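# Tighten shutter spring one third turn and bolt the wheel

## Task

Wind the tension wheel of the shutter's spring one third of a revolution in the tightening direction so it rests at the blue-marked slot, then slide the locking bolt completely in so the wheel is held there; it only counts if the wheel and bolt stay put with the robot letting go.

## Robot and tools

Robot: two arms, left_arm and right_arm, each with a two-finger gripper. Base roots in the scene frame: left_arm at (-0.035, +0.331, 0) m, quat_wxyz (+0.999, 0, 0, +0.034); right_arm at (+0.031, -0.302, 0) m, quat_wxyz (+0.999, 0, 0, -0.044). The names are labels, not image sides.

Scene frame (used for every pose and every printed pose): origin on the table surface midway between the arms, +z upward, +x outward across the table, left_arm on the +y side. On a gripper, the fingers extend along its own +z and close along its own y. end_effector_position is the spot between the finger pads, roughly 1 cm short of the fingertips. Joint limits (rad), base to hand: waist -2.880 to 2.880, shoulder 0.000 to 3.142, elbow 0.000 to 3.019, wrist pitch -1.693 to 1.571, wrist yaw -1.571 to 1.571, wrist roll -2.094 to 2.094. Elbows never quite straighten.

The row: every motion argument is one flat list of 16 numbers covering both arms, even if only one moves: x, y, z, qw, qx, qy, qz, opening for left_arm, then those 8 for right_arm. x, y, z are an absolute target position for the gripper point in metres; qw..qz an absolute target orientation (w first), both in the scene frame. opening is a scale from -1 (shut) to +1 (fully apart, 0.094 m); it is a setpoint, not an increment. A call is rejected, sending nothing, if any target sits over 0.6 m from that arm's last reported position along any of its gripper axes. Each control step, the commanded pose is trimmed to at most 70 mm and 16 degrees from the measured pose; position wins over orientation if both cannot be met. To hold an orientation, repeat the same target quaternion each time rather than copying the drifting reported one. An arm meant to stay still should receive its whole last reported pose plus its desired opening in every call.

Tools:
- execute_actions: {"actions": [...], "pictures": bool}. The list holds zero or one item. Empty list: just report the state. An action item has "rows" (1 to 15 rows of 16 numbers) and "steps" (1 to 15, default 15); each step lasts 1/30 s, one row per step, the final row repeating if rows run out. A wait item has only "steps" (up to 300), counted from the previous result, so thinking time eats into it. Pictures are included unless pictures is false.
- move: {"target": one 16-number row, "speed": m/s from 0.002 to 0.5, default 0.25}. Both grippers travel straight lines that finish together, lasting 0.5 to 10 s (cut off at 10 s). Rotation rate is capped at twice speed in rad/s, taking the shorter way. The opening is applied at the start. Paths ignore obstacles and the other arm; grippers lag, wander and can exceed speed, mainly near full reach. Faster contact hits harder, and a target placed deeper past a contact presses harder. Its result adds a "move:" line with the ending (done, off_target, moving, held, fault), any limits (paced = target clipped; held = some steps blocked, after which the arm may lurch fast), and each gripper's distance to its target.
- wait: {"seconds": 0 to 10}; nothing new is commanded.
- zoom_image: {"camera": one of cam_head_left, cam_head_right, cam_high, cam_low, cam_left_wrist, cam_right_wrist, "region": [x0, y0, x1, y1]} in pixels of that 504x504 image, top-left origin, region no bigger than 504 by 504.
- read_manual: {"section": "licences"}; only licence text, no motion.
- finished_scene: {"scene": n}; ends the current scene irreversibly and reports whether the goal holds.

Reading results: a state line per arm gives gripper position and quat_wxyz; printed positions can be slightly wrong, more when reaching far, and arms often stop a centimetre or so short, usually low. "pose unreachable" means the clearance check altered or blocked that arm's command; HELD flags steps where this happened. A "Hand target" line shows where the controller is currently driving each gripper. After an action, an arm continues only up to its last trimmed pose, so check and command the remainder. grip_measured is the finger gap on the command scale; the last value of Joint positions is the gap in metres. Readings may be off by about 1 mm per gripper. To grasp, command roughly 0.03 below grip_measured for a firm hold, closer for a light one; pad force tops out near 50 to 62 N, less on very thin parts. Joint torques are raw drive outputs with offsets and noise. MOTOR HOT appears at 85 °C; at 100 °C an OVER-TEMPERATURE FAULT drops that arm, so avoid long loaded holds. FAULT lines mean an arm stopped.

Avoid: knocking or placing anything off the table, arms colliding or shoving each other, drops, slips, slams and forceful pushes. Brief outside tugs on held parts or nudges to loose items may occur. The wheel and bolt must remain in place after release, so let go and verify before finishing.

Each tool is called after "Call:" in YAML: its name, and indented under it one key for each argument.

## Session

Call:
execute_actions:
  actions: []

Scene clock: 0.00 s of 5400.00 s.
left_arm: end_effector_position=(+0.5594, -0.2492, +0.3911) grip_measured=+1.000 end_effector_quat_wxyz=(+0.625, +0.652, +0.368, +0.222) | right_arm: end_effector_position=(+0.4663, -0.6832, +0.0991) grip_measured=+1.000 end_effector_quat_wxyz=(+0.436, +0.737, +0.444, -0.264)
Joint positions: left_arm=[-0.855  1.899  1.778  0.    -0.071  1.389  0.094] | right_arm=[-0.397  1.754  1.033 -0.146  0.89   1.226  0.094]
Joint velocities: left_arm=[-0.024 -0.005 -0.007  0.027 -0.022  0.051  0.   ] | right_arm=[-0.005 -0.005 -0.002  0.012  0.007 -0.037  0.   ]
Joint torques (N m, as the arm reports them, + toward a larger angle): no reading
Motor temperatures (°C, as the motors report them): left_arm=[28 30 37 27 29 30] | right_arm=[30 29 35 30 28 28]
Hand target (left_arm): +0.560, -0.250, +0.417; +0.641, +0.638, +0.362, +0.226
Hand target (right_arm): +0.473, -0.687, +0.108; +0.445, +0.737, +0.438, -0.259

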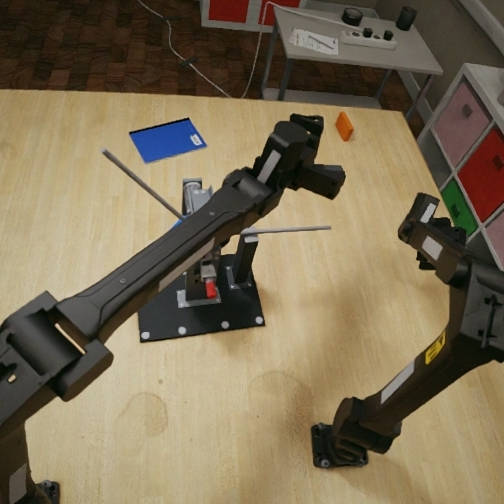

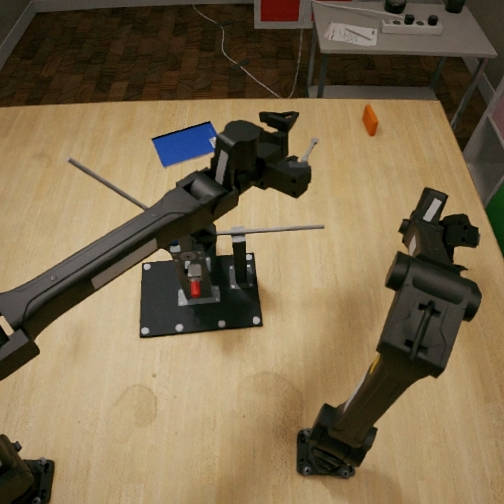

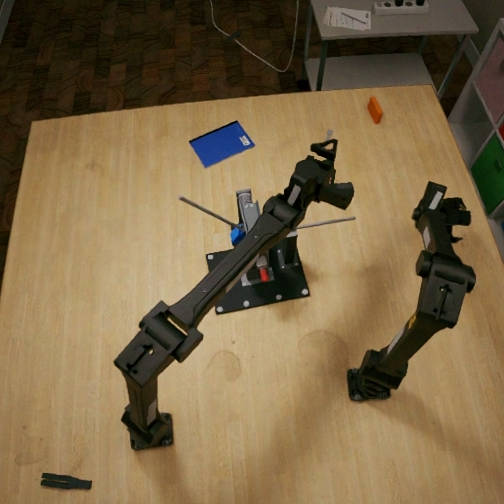

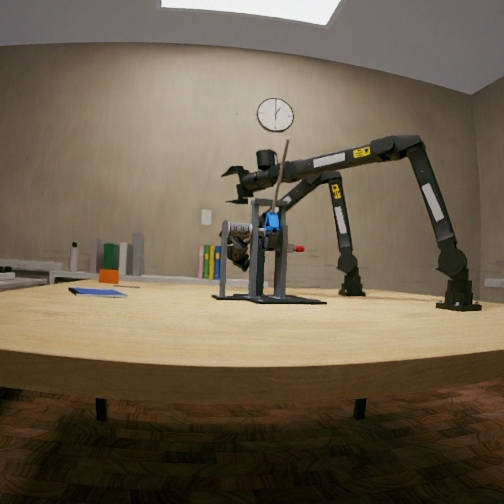

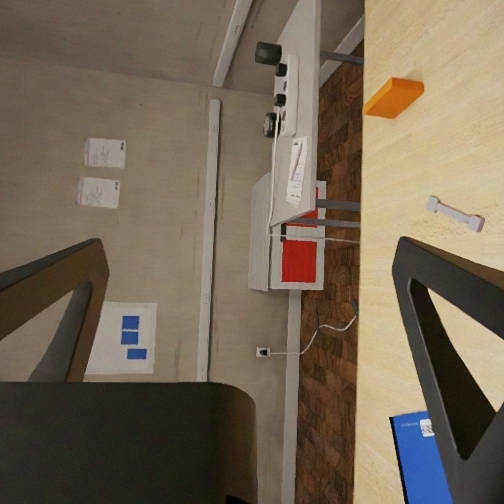

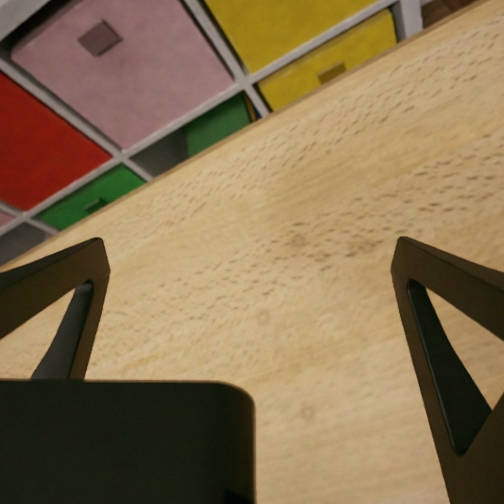

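Call:
move:
  target: [0.27,-0.02,0.46,0.68,0.25,0.65,-0.25,0.3,0.3,-0.42,0.25,0.27,0.27,0.653,0.653,0]
  speed: 0.35

Call:
move:
  target: [0.33,0.12,0.42,0.7,-0.25,0.66,-0.115,0.5,0.26,-0.07,0.17,0.205,0.205,0.68,0.68,0]
  speed: 0.3

Scene clock: 11.40 s of 5400.00 s.
left_arm: end_effector_position=(+0.2769, -0.0160, +0.4646) grip_measured=+0.303 end_effector_quat_wxyz=(+0.680, +0.250, +0.645, -0.243) | right_arm: end_effector_position=(+0.3081, -0.4170, +0.2561) grip_measured=+0.002 end_effector_quat_wxyz=(+0.351, +0.328, +0.627, +0.613)
Joint positions: left_arm=[-0.978  0.907  0.864  0.086 -0.198  0.035  0.061] | right_arm=[-0.914  0.981  0.55  -0.708 -1.57   0.394  0.047]
Joint velocities: left_arm=[ 0.005  0.005 -0.017  0.007  0.066  0.037 -0.   ] | right_arm=[-0.005 -0.005  0.007 -0.017  0.066 -0.037 -0.001]
Joint torques (N m, as the arm reports them, + toward a larger angle): left_arm=[-0.18 -5.53 11.42  0.82 -0.04 -0.16] | right_arm=[-1.49 -3.09  9.47 -0.05 -0.77  0.06]
Motor temperatures (°C, as the motors report them): left_arm=[28 33 42 27 29 30] | right_arm=[30 31 39 30 28 28]
Hand target (left_arm): +0.272, -0.016, +0.466; +0.677, +0.248, +0.647, -0.248
Hand target (right_arm): +0.306, -0.420, +0.256; +0.350, +0.337, +0.621, +0.615
Off the commanded pose (left_arm): 0.009 m, 1 deg.
Off the commanded pose (right_arm): 0.011 m, 13 deg.
joint sent to its limit (right arm) — the command would take joint 5 (wrist yaw) past its lower limit, so that joint was sent only as far as its limit.
After step 90, 4.63 s passed at rest.
move: off_target (right_arm)

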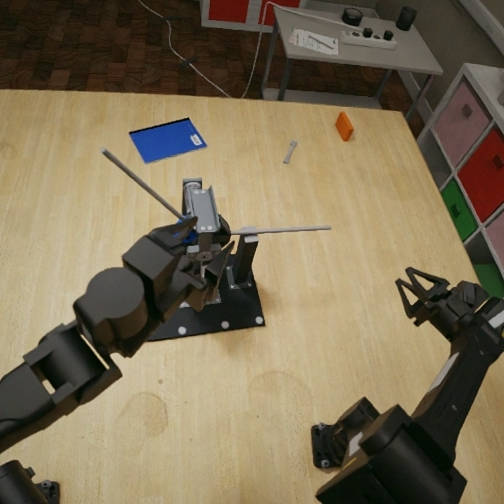

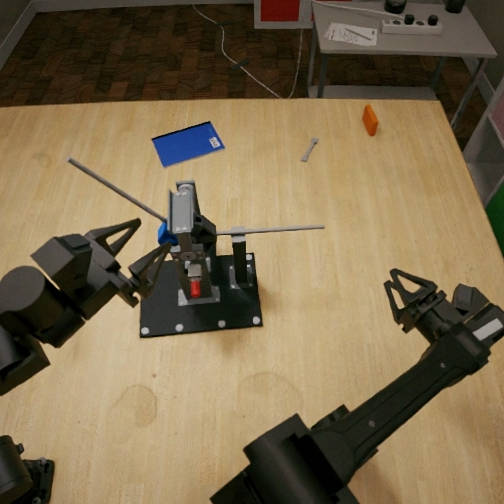

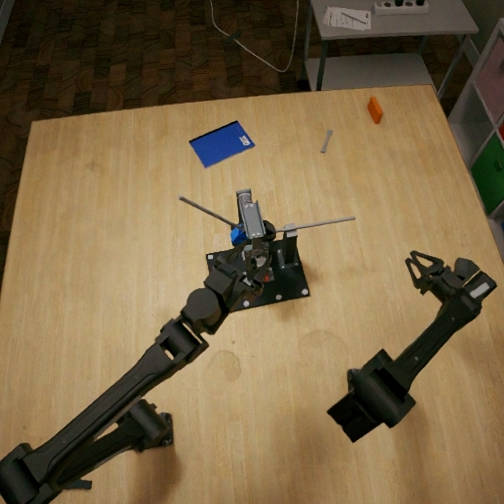

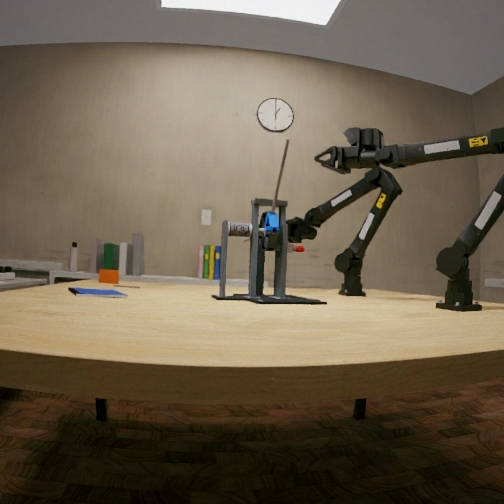

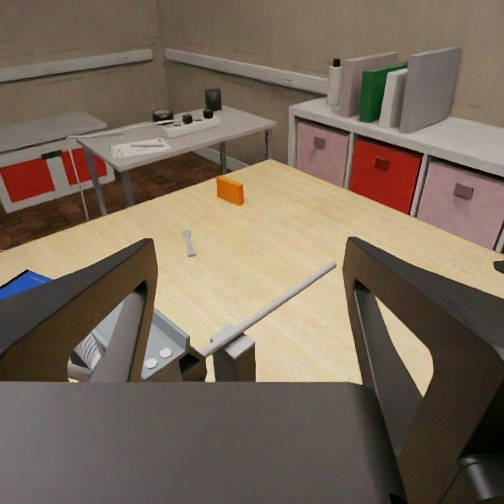

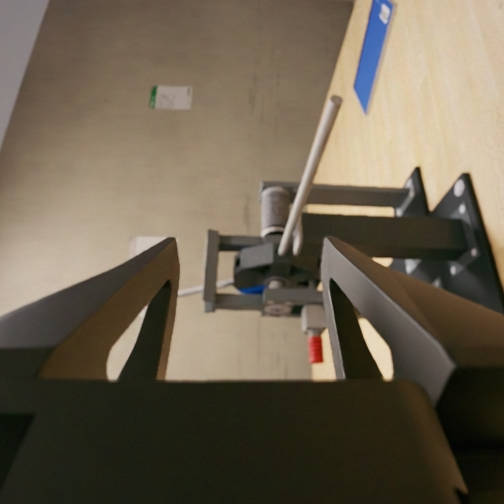

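Scene clock: 13.80 s of 5400.00 s.
left_arm: end_effector_position=(+0.3268, +0.1214, +0.4030) grip_measured=+0.498 end_effector_quat_wxyz=(+0.695, -0.238, +0.670, -0.108) | right_arm: end_effector_position=(+0.2578, -0.0746, +0.1586) grip_measured=+0.002 end_effector_quat_wxyz=(+0.204, +0.202, +0.701, +0.653)
Joint positions: left_arm=[-0.963  0.962  0.768  0.172 -1.084 -0.516  0.07 ] | right_arm=[ 0.661  0.898  0.02   0.807 -0.413  1.521  0.047]
Joint velocities: left_arm=[ 0.005  0.015  0.002 -0.007  0.022 -0.022 -0.001] | right_arm=[-0.005 -0.005 -0.007  0.002  0.007 -0.066  0.001]
Joint torques (N m, as the arm reports them, + toward a larger angle): left_arm=[ 0.93 -4.01 14.48  0.4  -0.07 -0.09] | right_arm=[ 0.   -0.02  8.54  2.4   0.09  0.15]
Motor temperatures (°C, as the motors report them): left_arm=[28 33 42 27 29 30] | right_arm=[30 30 40 30 28 28]
Hand target (left_arm): +0.333, +0.119, +0.418; +0.697, -0.249, +0.663, -0.113
Hand target (right_arm): +0.259, -0.073, +0.166; +0.205, +0.201, +0.693, +0.661
Off the commanded pose (left_arm): 0.017 m, 2 deg.
Off the commanded pose (right_arm): 0.012 m, 4 deg.
move: off_target (left_arm, right_arm)

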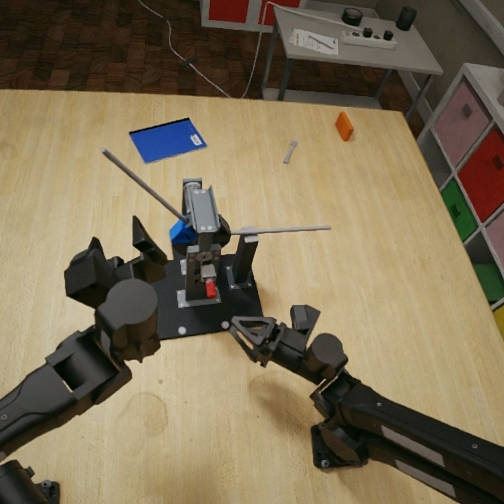

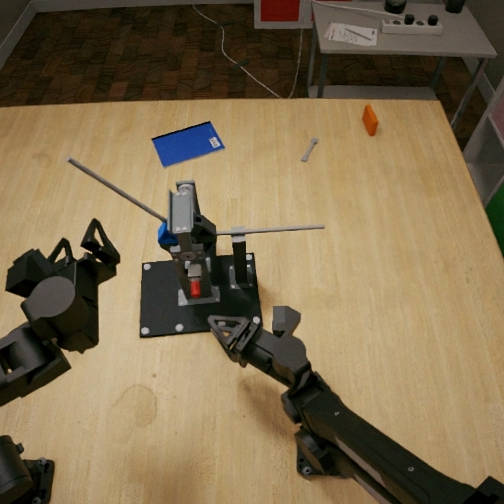

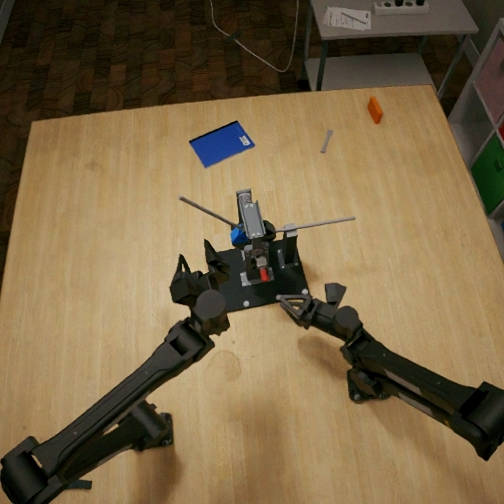

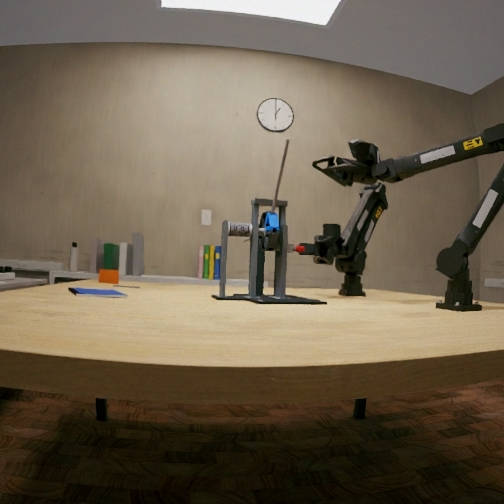

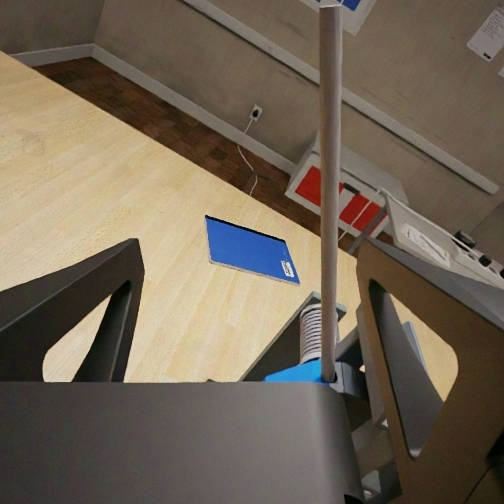

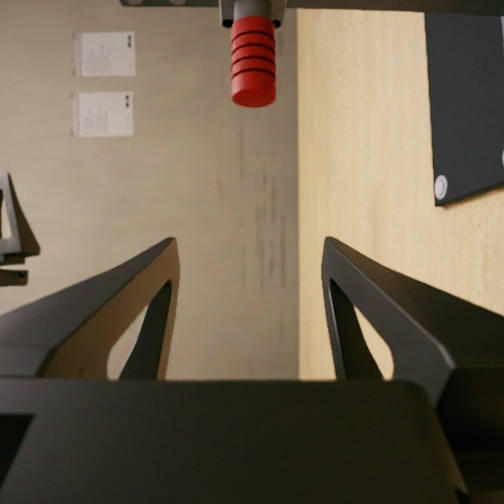

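Call:
move:
  target: [0.41,0.09,0.43,0.693,-0.224,0.671,-0.141,0.5,0.325,-0.035,0.16,0.27,0.27,0.653,0.653,0]
  speed: 0.15

Scene clock: 17.50 s of 5400.00 s.
left_arm: end_effector_position=(+0.4000, +0.0944, +0.4017) grip_measured=+0.498 end_effector_quat_wxyz=(+0.684, -0.210, +0.688, -0.123) | right_arm: end_effector_position=(+0.3209, -0.0445, +0.1464) grip_measured=+0.002 end_effector_quat_wxyz=(+0.271, +0.274, +0.669, +0.635)
Joint positions: left_arm=[-0.838  1.137  0.897  0.183 -0.888 -0.518  0.07 ] | right_arm=[ 0.777  1.353  0.147  1.159 -0.09   1.553  0.047]
Joint velocities: left_arm=[ 0.015  0.005  0.002  0.007  0.095 -0.037  0.001] | right_arm=[-0.005 -0.005 -0.022  0.007 -0.081 -0.007  0.001]
Joint torques (N m, as the arm reports them, + toward a larger angle): left_arm=[ 0.9  -6.76 15.65  1.96  0.14 -0.01] | right_arm=[ 0.79 -4.04  7.42  2.37  0.1   0.1 ]
Motor temperatures (°C, as the motors report them): left_arm=[28 32 44 27 29 30] | right_arm=[30 30 40 30 28 28]
Hand target (left_arm): +0.409, +0.090, +0.429; +0.694, -0.223, +0.670, -0.141
Hand target (right_arm): +0.325, -0.036, +0.160; +0.271, +0.269, +0.655, +0.652
Off the commanded pose (left_arm): 0.030 m, 3 deg.
Off the commanded pose (right_arm): 0.017 m, 3 deg.
move: off_target (left_arm, right_arm)

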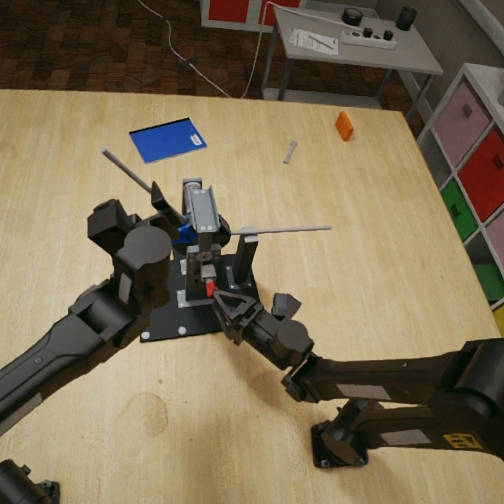

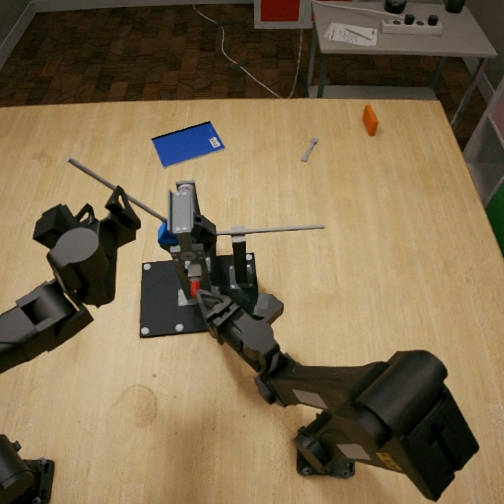

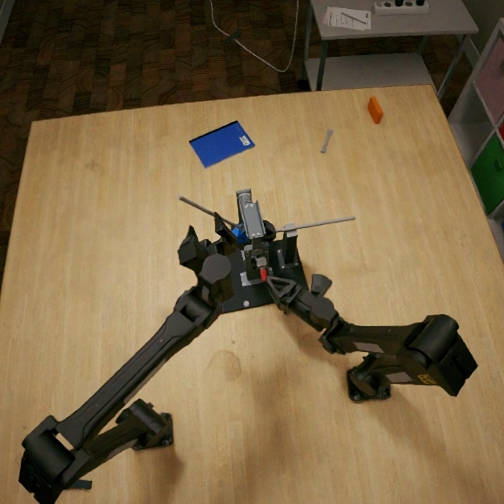

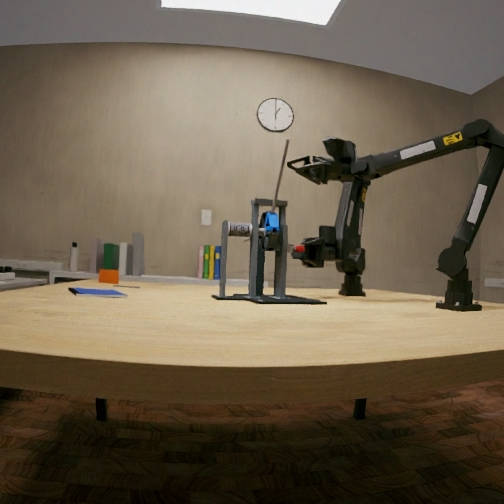

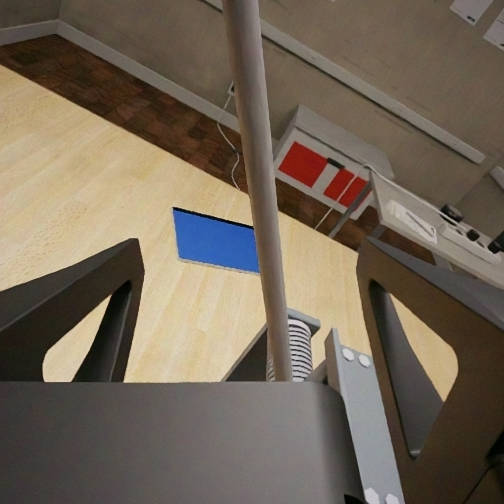

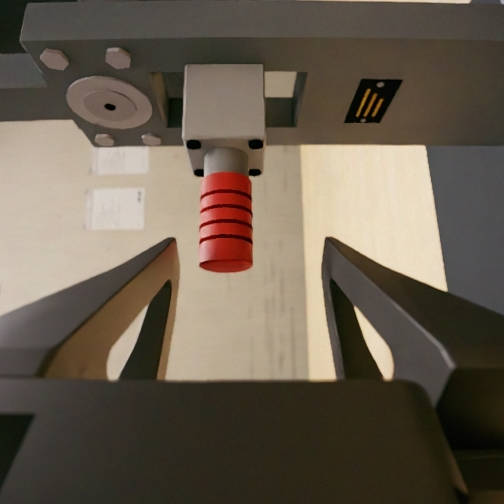

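Call:
move:
  target: [0.442,0.09,0.435,0.685,-0.25,0.662,-0.17,0.2,0.343,-0.022,0.17,0.27,0.27,0.653,0.653,0]
  speed: 0.1

Call:
execute_actions:
  actions:
    - {"rows":[[0.442,0.09,0.435,0.685,-0.25,0.662,-0.17,-1,0.343,-0.022,0.17,0.27,0.27,0.653,0.653,-0.72]]}

Scene clock: 22.70 s of 5400.00 s.
left_arm: end_effector_position=(+0.4299, +0.0946, +0.4103) grip_measured=+0.203 end_effector_quat_wxyz=(+0.678, -0.236, +0.679, -0.153) | right_arm: end_effector_position=(+0.3382, -0.0303, +0.1657) grip_measured=+0.002 end_effector_quat_wxyz=(+0.277, +0.269, +0.655, +0.650)
Joint positions: left_arm=[-0.782  1.191  0.96   0.183 -0.827 -0.593  0.056] | right_arm=[ 0.777  1.358  0.209  1.146 -0.09   1.557  0.047]
Joint velocities: left_arm=[-0.005  0.005 -0.007  0.017  0.066 -0.081 -0.   ] | right_arm=[-0.005 -0.005 -0.002  0.002  0.022 -0.022  0.001]
Joint torques (N m, as the arm reports them, + toward a larger angle): left_arm=[ 1.05 -6.81 15.96  1.58  0.14 -0.07] | right_arm=[ 0.38 -4.01  8.22  0.78 -0.04  0.12]
Motor temperatures (°C, as the motors report them): left_arm=[28 32 46 28 29 30] | right_arm=[30 30 40 30 28 28]
Hand target (left_arm): +0.441, +0.091, +0.434; +0.686, -0.250, +0.662, -0.170
Hand target (right_arm): +0.343, -0.022, +0.169; +0.271, +0.270, +0.653, +0.653
Off the commanded pose (left_arm): 0.028 m, 3 deg.
Off the commanded pose (right_arm): 0.011 m, 1 deg.
After step 90, 1.13 s passed at rest.
move: off_target (left_arm, right_arm)

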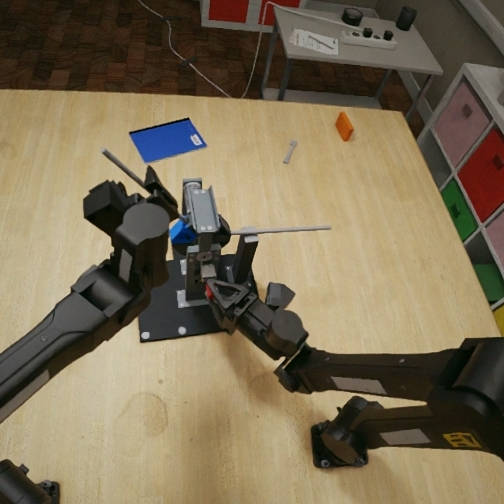

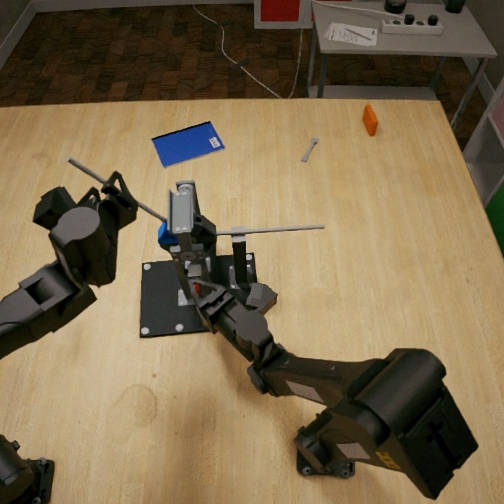

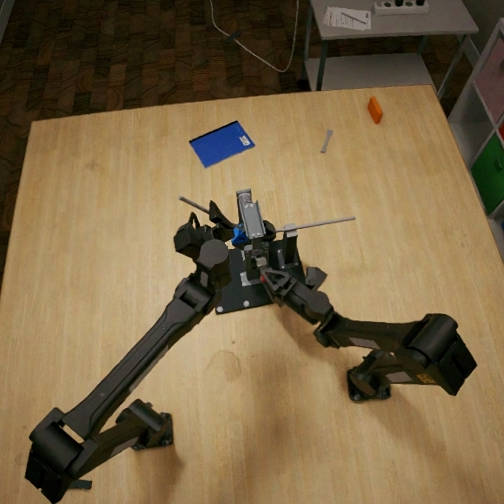

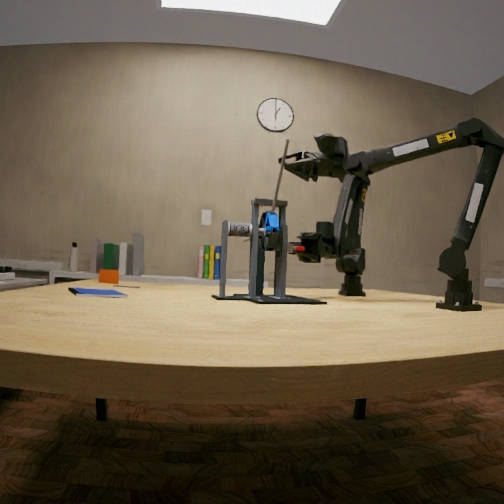

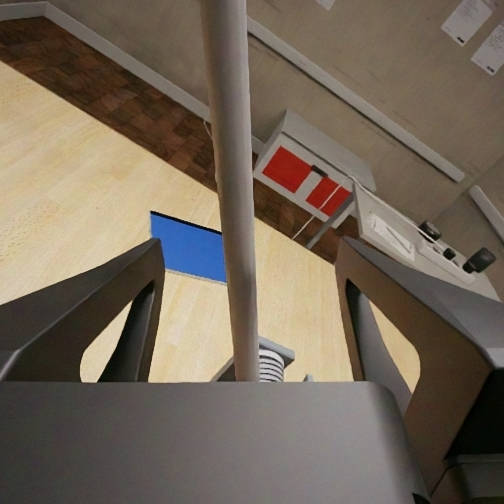

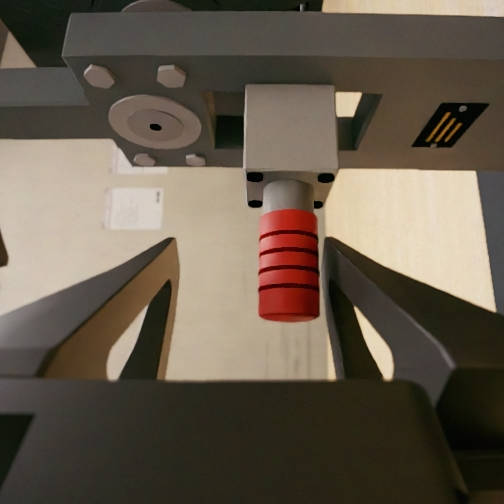

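Scene clock: 23.20 s of 5400.00 s.
left_arm: end_effector_position=(+0.4301, +0.0947, +0.4105) grip_measured=-0.838 end_effector_quat_wxyz=(+0.678, -0.238, +0.678, -0.156) | right_arm: end_effector_position=(+0.3383, -0.0302, +0.1551) grip_measured=-0.661 end_effector_quat_wxyz=(+0.270, +0.275, +0.666, +0.639)
Joint positions: left_arm=[-0.781  1.191  0.96   0.183 -0.826 -0.599  0.008] | right_arm=[ 0.777  1.371  0.208  1.125 -0.09   1.558  0.016]
Joint velocities: left_arm=[-0.005 -0.005  0.002  0.007 -0.037 -0.022 -0.001] | right_arm=[ 0.005 -0.005 -0.002 -0.007 -0.051  0.022  0.001]
Joint torques (N m, as the arm reports them, + toward a larger angle): left_arm=[ 0.97 -7.13 15.87  1.48  0.08 -0.05] | right_arm=[ 0.37 -5.87  8.03  1.55 -0.08  0.14]
Motor temperatures (°C, as the motors report them): left_arm=[28 32 46 28 29 30] | right_arm=[30 30 40 30 28 28]
Hand target (left_arm): +0.440, +0.091, +0.434; +0.686, -0.250, +0.662, -0.170
Hand target (right_arm): +0.343, -0.022, +0.170; +0.270, +0.270, +0.653, +0.653
Off the commanded pose (left_arm): 0.028 m, 3 deg.
Off the commanded pose (right_arm): 0.018 m, 2 deg.
Steps of this call (steps 1 to 15: all 15 steps of this action). Readings (end_effector_position):
1: left_arm (+0.4299, +0.0946, +0.4103) | right_arm (+0.3382, -0.0303, +0.1656)
2: left_arm (+0.4299, +0.0946, +0.4103) | right_arm (+0.3383, -0.0303, +0.1601)
4: left_arm (+0.4300, +0.0948, +0.4103) | right_arm (+0.3383, -0.0302, +0.1549)
8: left_arm (+0.4301, +0.0947, +0.4105) | right_arm (+0.3383, -0.0302, +0.1551)
15: the state above

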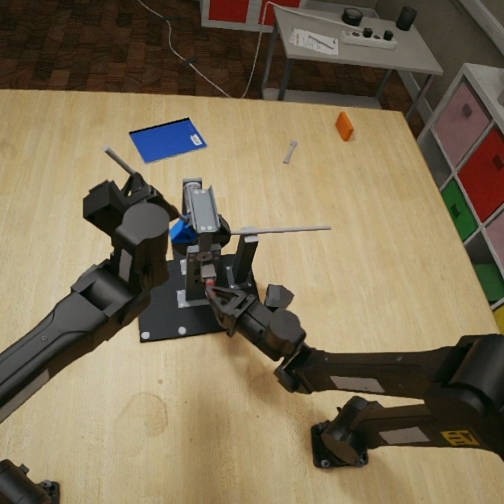

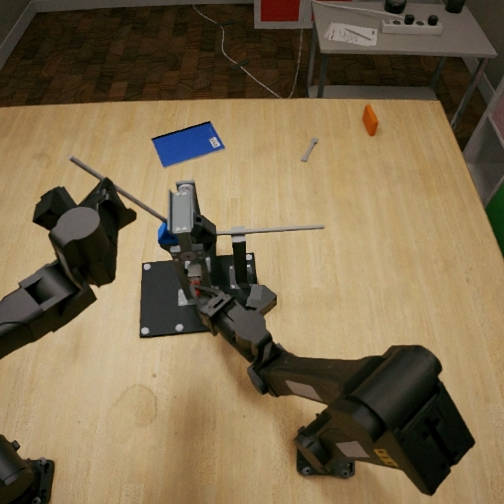

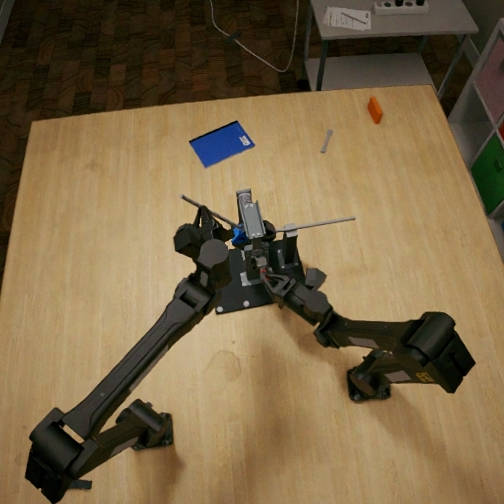

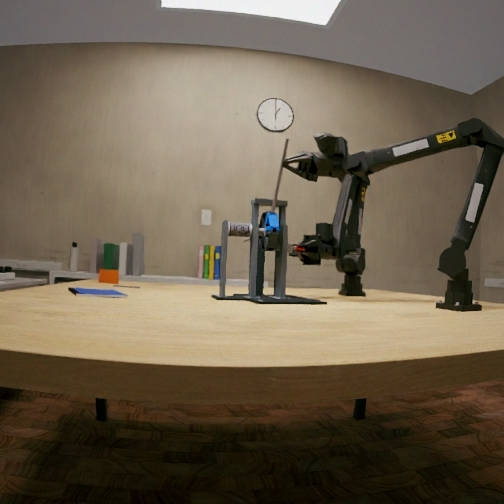

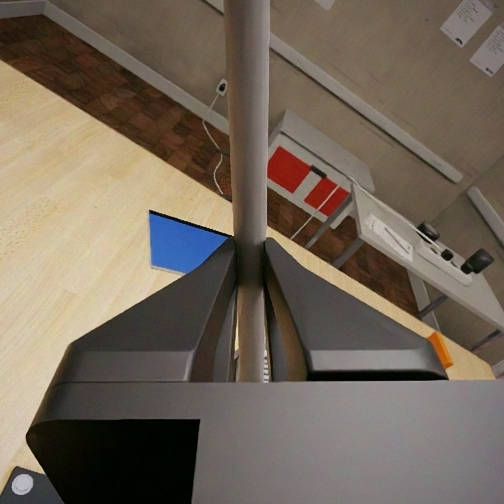

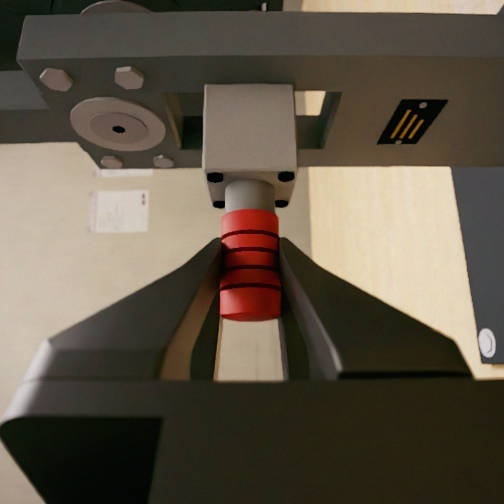

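Call:
move:
  target: [0.454,0.094,0.435,0.685,-0.25,0.662,-0.17,-0.5,0.315,-0.033,0.16,0.27,0.27,0.653,0.653,-0.72]
  speed: 0.05

Call:
move:
  target: [0.44,0.135,0.395,0.67,-0.28,0.655,-0.2,-1,0.305,-0.034,0.16,0.27,0.27,0.653,0.653,-0.72]
  speed: 0.03

Scene clock: 27.23 s of 5400.00 s.
left_arm: end_effector_position=(+0.4414, +0.0980, +0.4073) grip_measured=-0.503 end_effector_quat_wxyz=(+0.676, -0.238, +0.680, -0.153) | right_arm: end_effector_position=(+0.3371, -0.0311, +0.1541) grip_measured=-0.661 end_effector_quat_wxyz=(+0.279, +0.283, +0.663, +0.635)
Joint positions: left_arm=[-0.757  1.211  0.971  0.183 -0.801 -0.599  0.023] | right_arm=[ 0.797  1.371  0.203  1.13  -0.044  1.558  0.016]
Joint velocities: left_arm=[-0.024  0.005 -0.017 -0.012  0.037 -0.095  0.   ] | right_arm=[-0.005  0.005 -0.002 -0.007 -0.007  0.007 -0.   ]
Joint torques (N m, as the arm reports them, + toward a larger angle): left_arm=[ 1.13 -7.64 16.19  1.66  0.16 -0.05] | right_arm=[ 2.14 -7.04  1.35  3.83 -0.26  0.12]
Motor temperatures (°C, as the motors report them): left_arm=[28 32 47 28 29 30] | right_arm=[30 30 40 30 28 28]
Hand target (left_arm): +0.452, +0.095, +0.434; +0.686, -0.250, +0.662, -0.170
Hand target (right_arm): +0.317, -0.033, +0.160; +0.271, +0.270, +0.654, +0.653
Off the commanded pose (left_arm): 0.031 m, 3 deg.
Off the commanded pose (right_arm): 0.023 m, 3 deg.
move: off_target (left_arm, right_arm)

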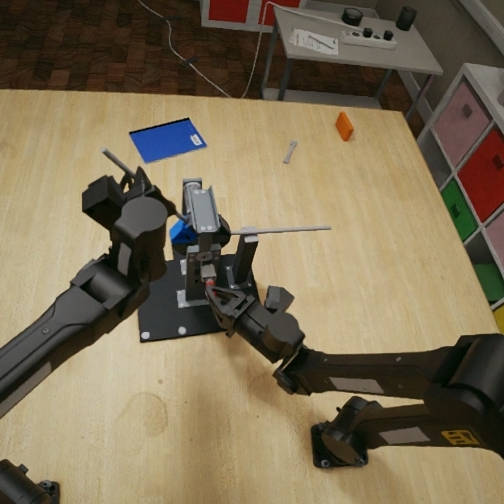

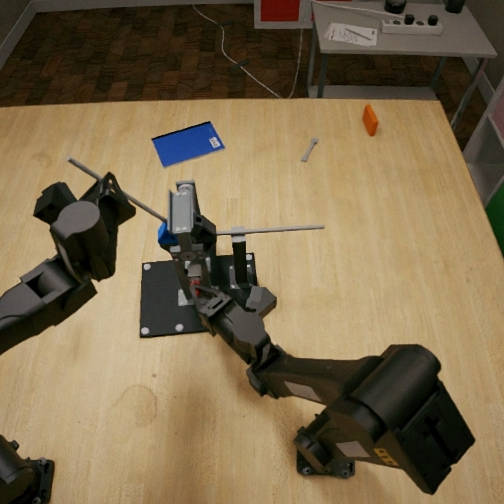

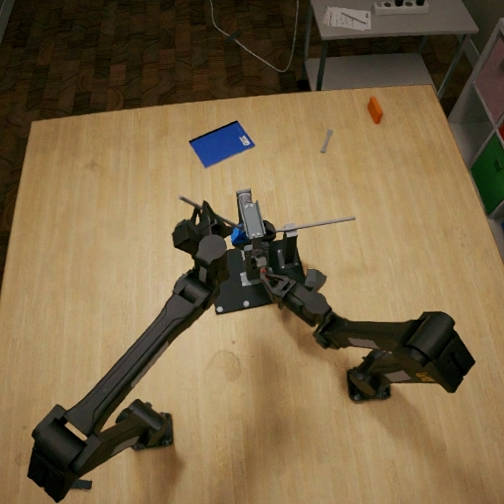

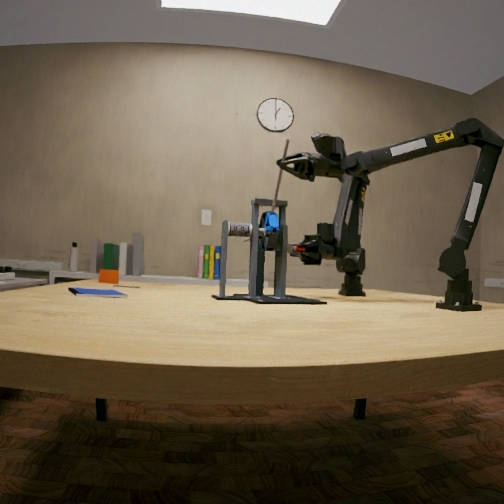

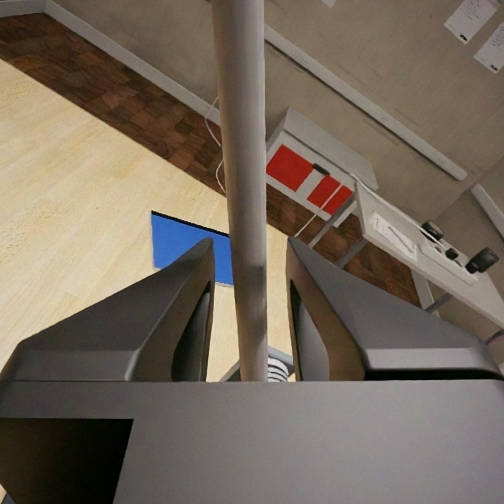

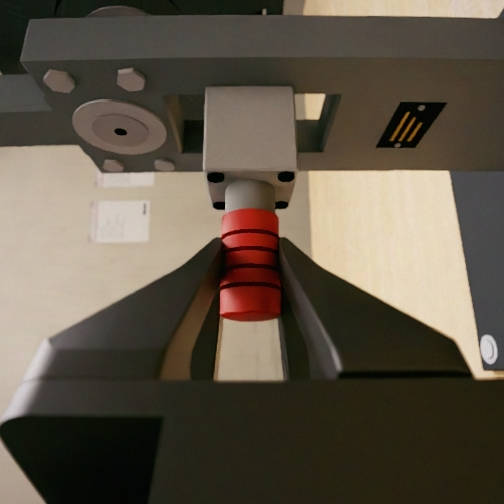

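Scene clock: 29.73 s of 5400.00 s.
left_arm: end_effector_position=(+0.4385, +0.1087, +0.3996) grip_measured=-0.829 end_effector_quat_wxyz=(+0.670, -0.249, +0.668, -0.207) | right_arm: end_effector_position=(+0.3173, -0.0330, +0.1543) grip_measured=-0.661 end_effector_quat_wxyz=(+0.276, +0.276, +0.662, +0.640)
Joint positions: left_arm=[-0.722  1.178  0.906  0.251 -0.713 -0.669  0.008] | right_arm=[ 0.836  1.342  0.16   1.153 -0.02   1.558  0.016]
Joint velocities: left_arm=[ 0.015 -0.015 -0.012  0.002  0.007 -0.037 -0.   ] | right_arm=[ 0.015  0.005  0.007  0.012  0.037 -0.007  0.   ]
Joint torques (N m, as the arm reports them, + toward a larger angle): left_arm=[  3.23 -10.23   8.61   1.36  -0.57  -0.33] | right_arm=[ 1.51 -5.95  3.22  2.75 -0.06  0.11]
Motor temperatures (°C, as the motors report them): left_arm=[28 32 46 28 29 30] | right_arm=[30 30 39 30 28 28]
Hand target (left_arm): +0.440, +0.135, +0.396; +0.672, -0.280, +0.656, -0.200
Hand target (right_arm): +0.306, -0.034, +0.160; +0.271, +0.270, +0.654, +0.653
Off the commanded pose (left_arm): 0.027 m, 4 deg.
Off the commanded pose (right_arm): 0.014 m, 2 deg.
move: off_target (left_arm, right_arm)

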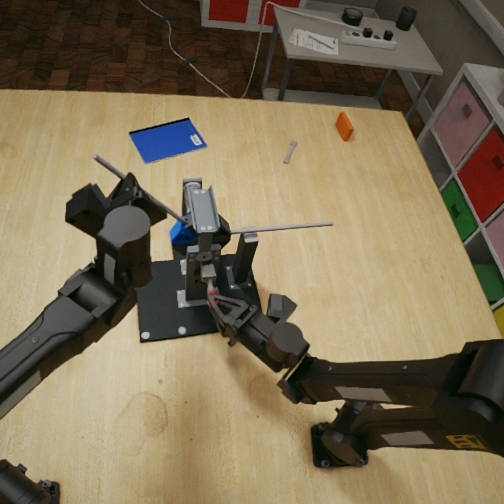

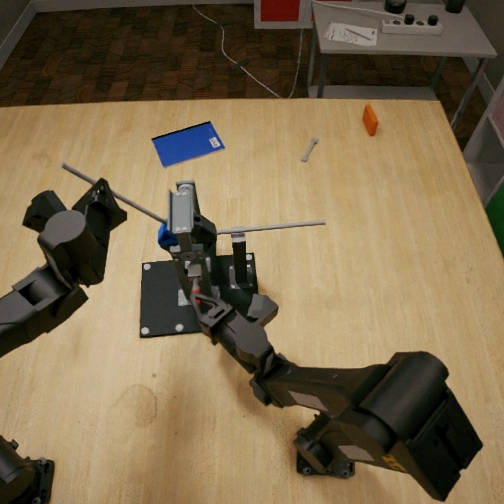

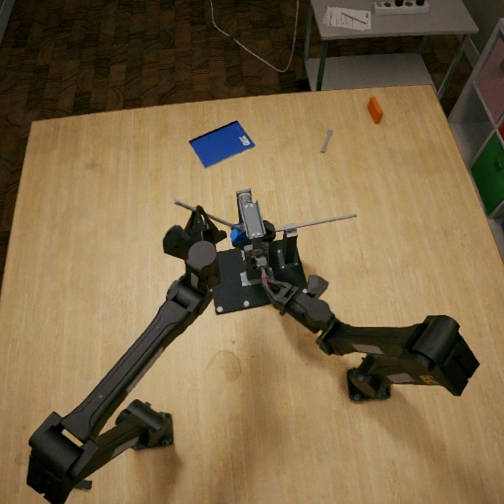

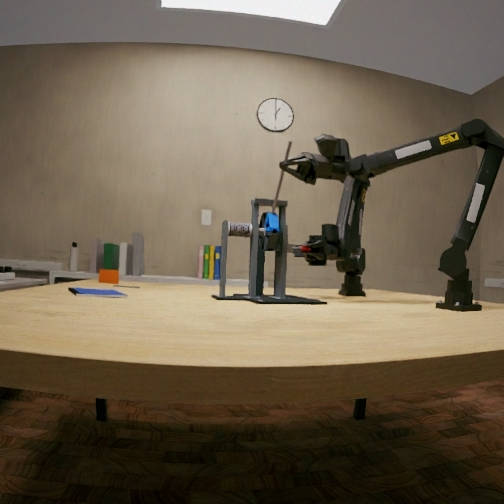

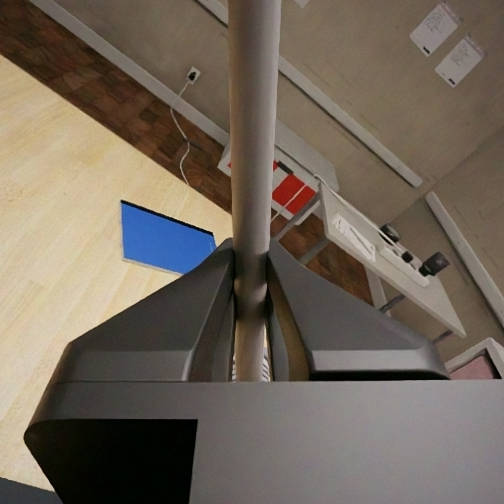

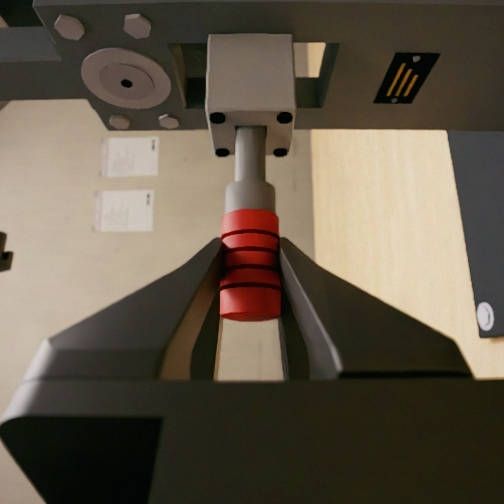

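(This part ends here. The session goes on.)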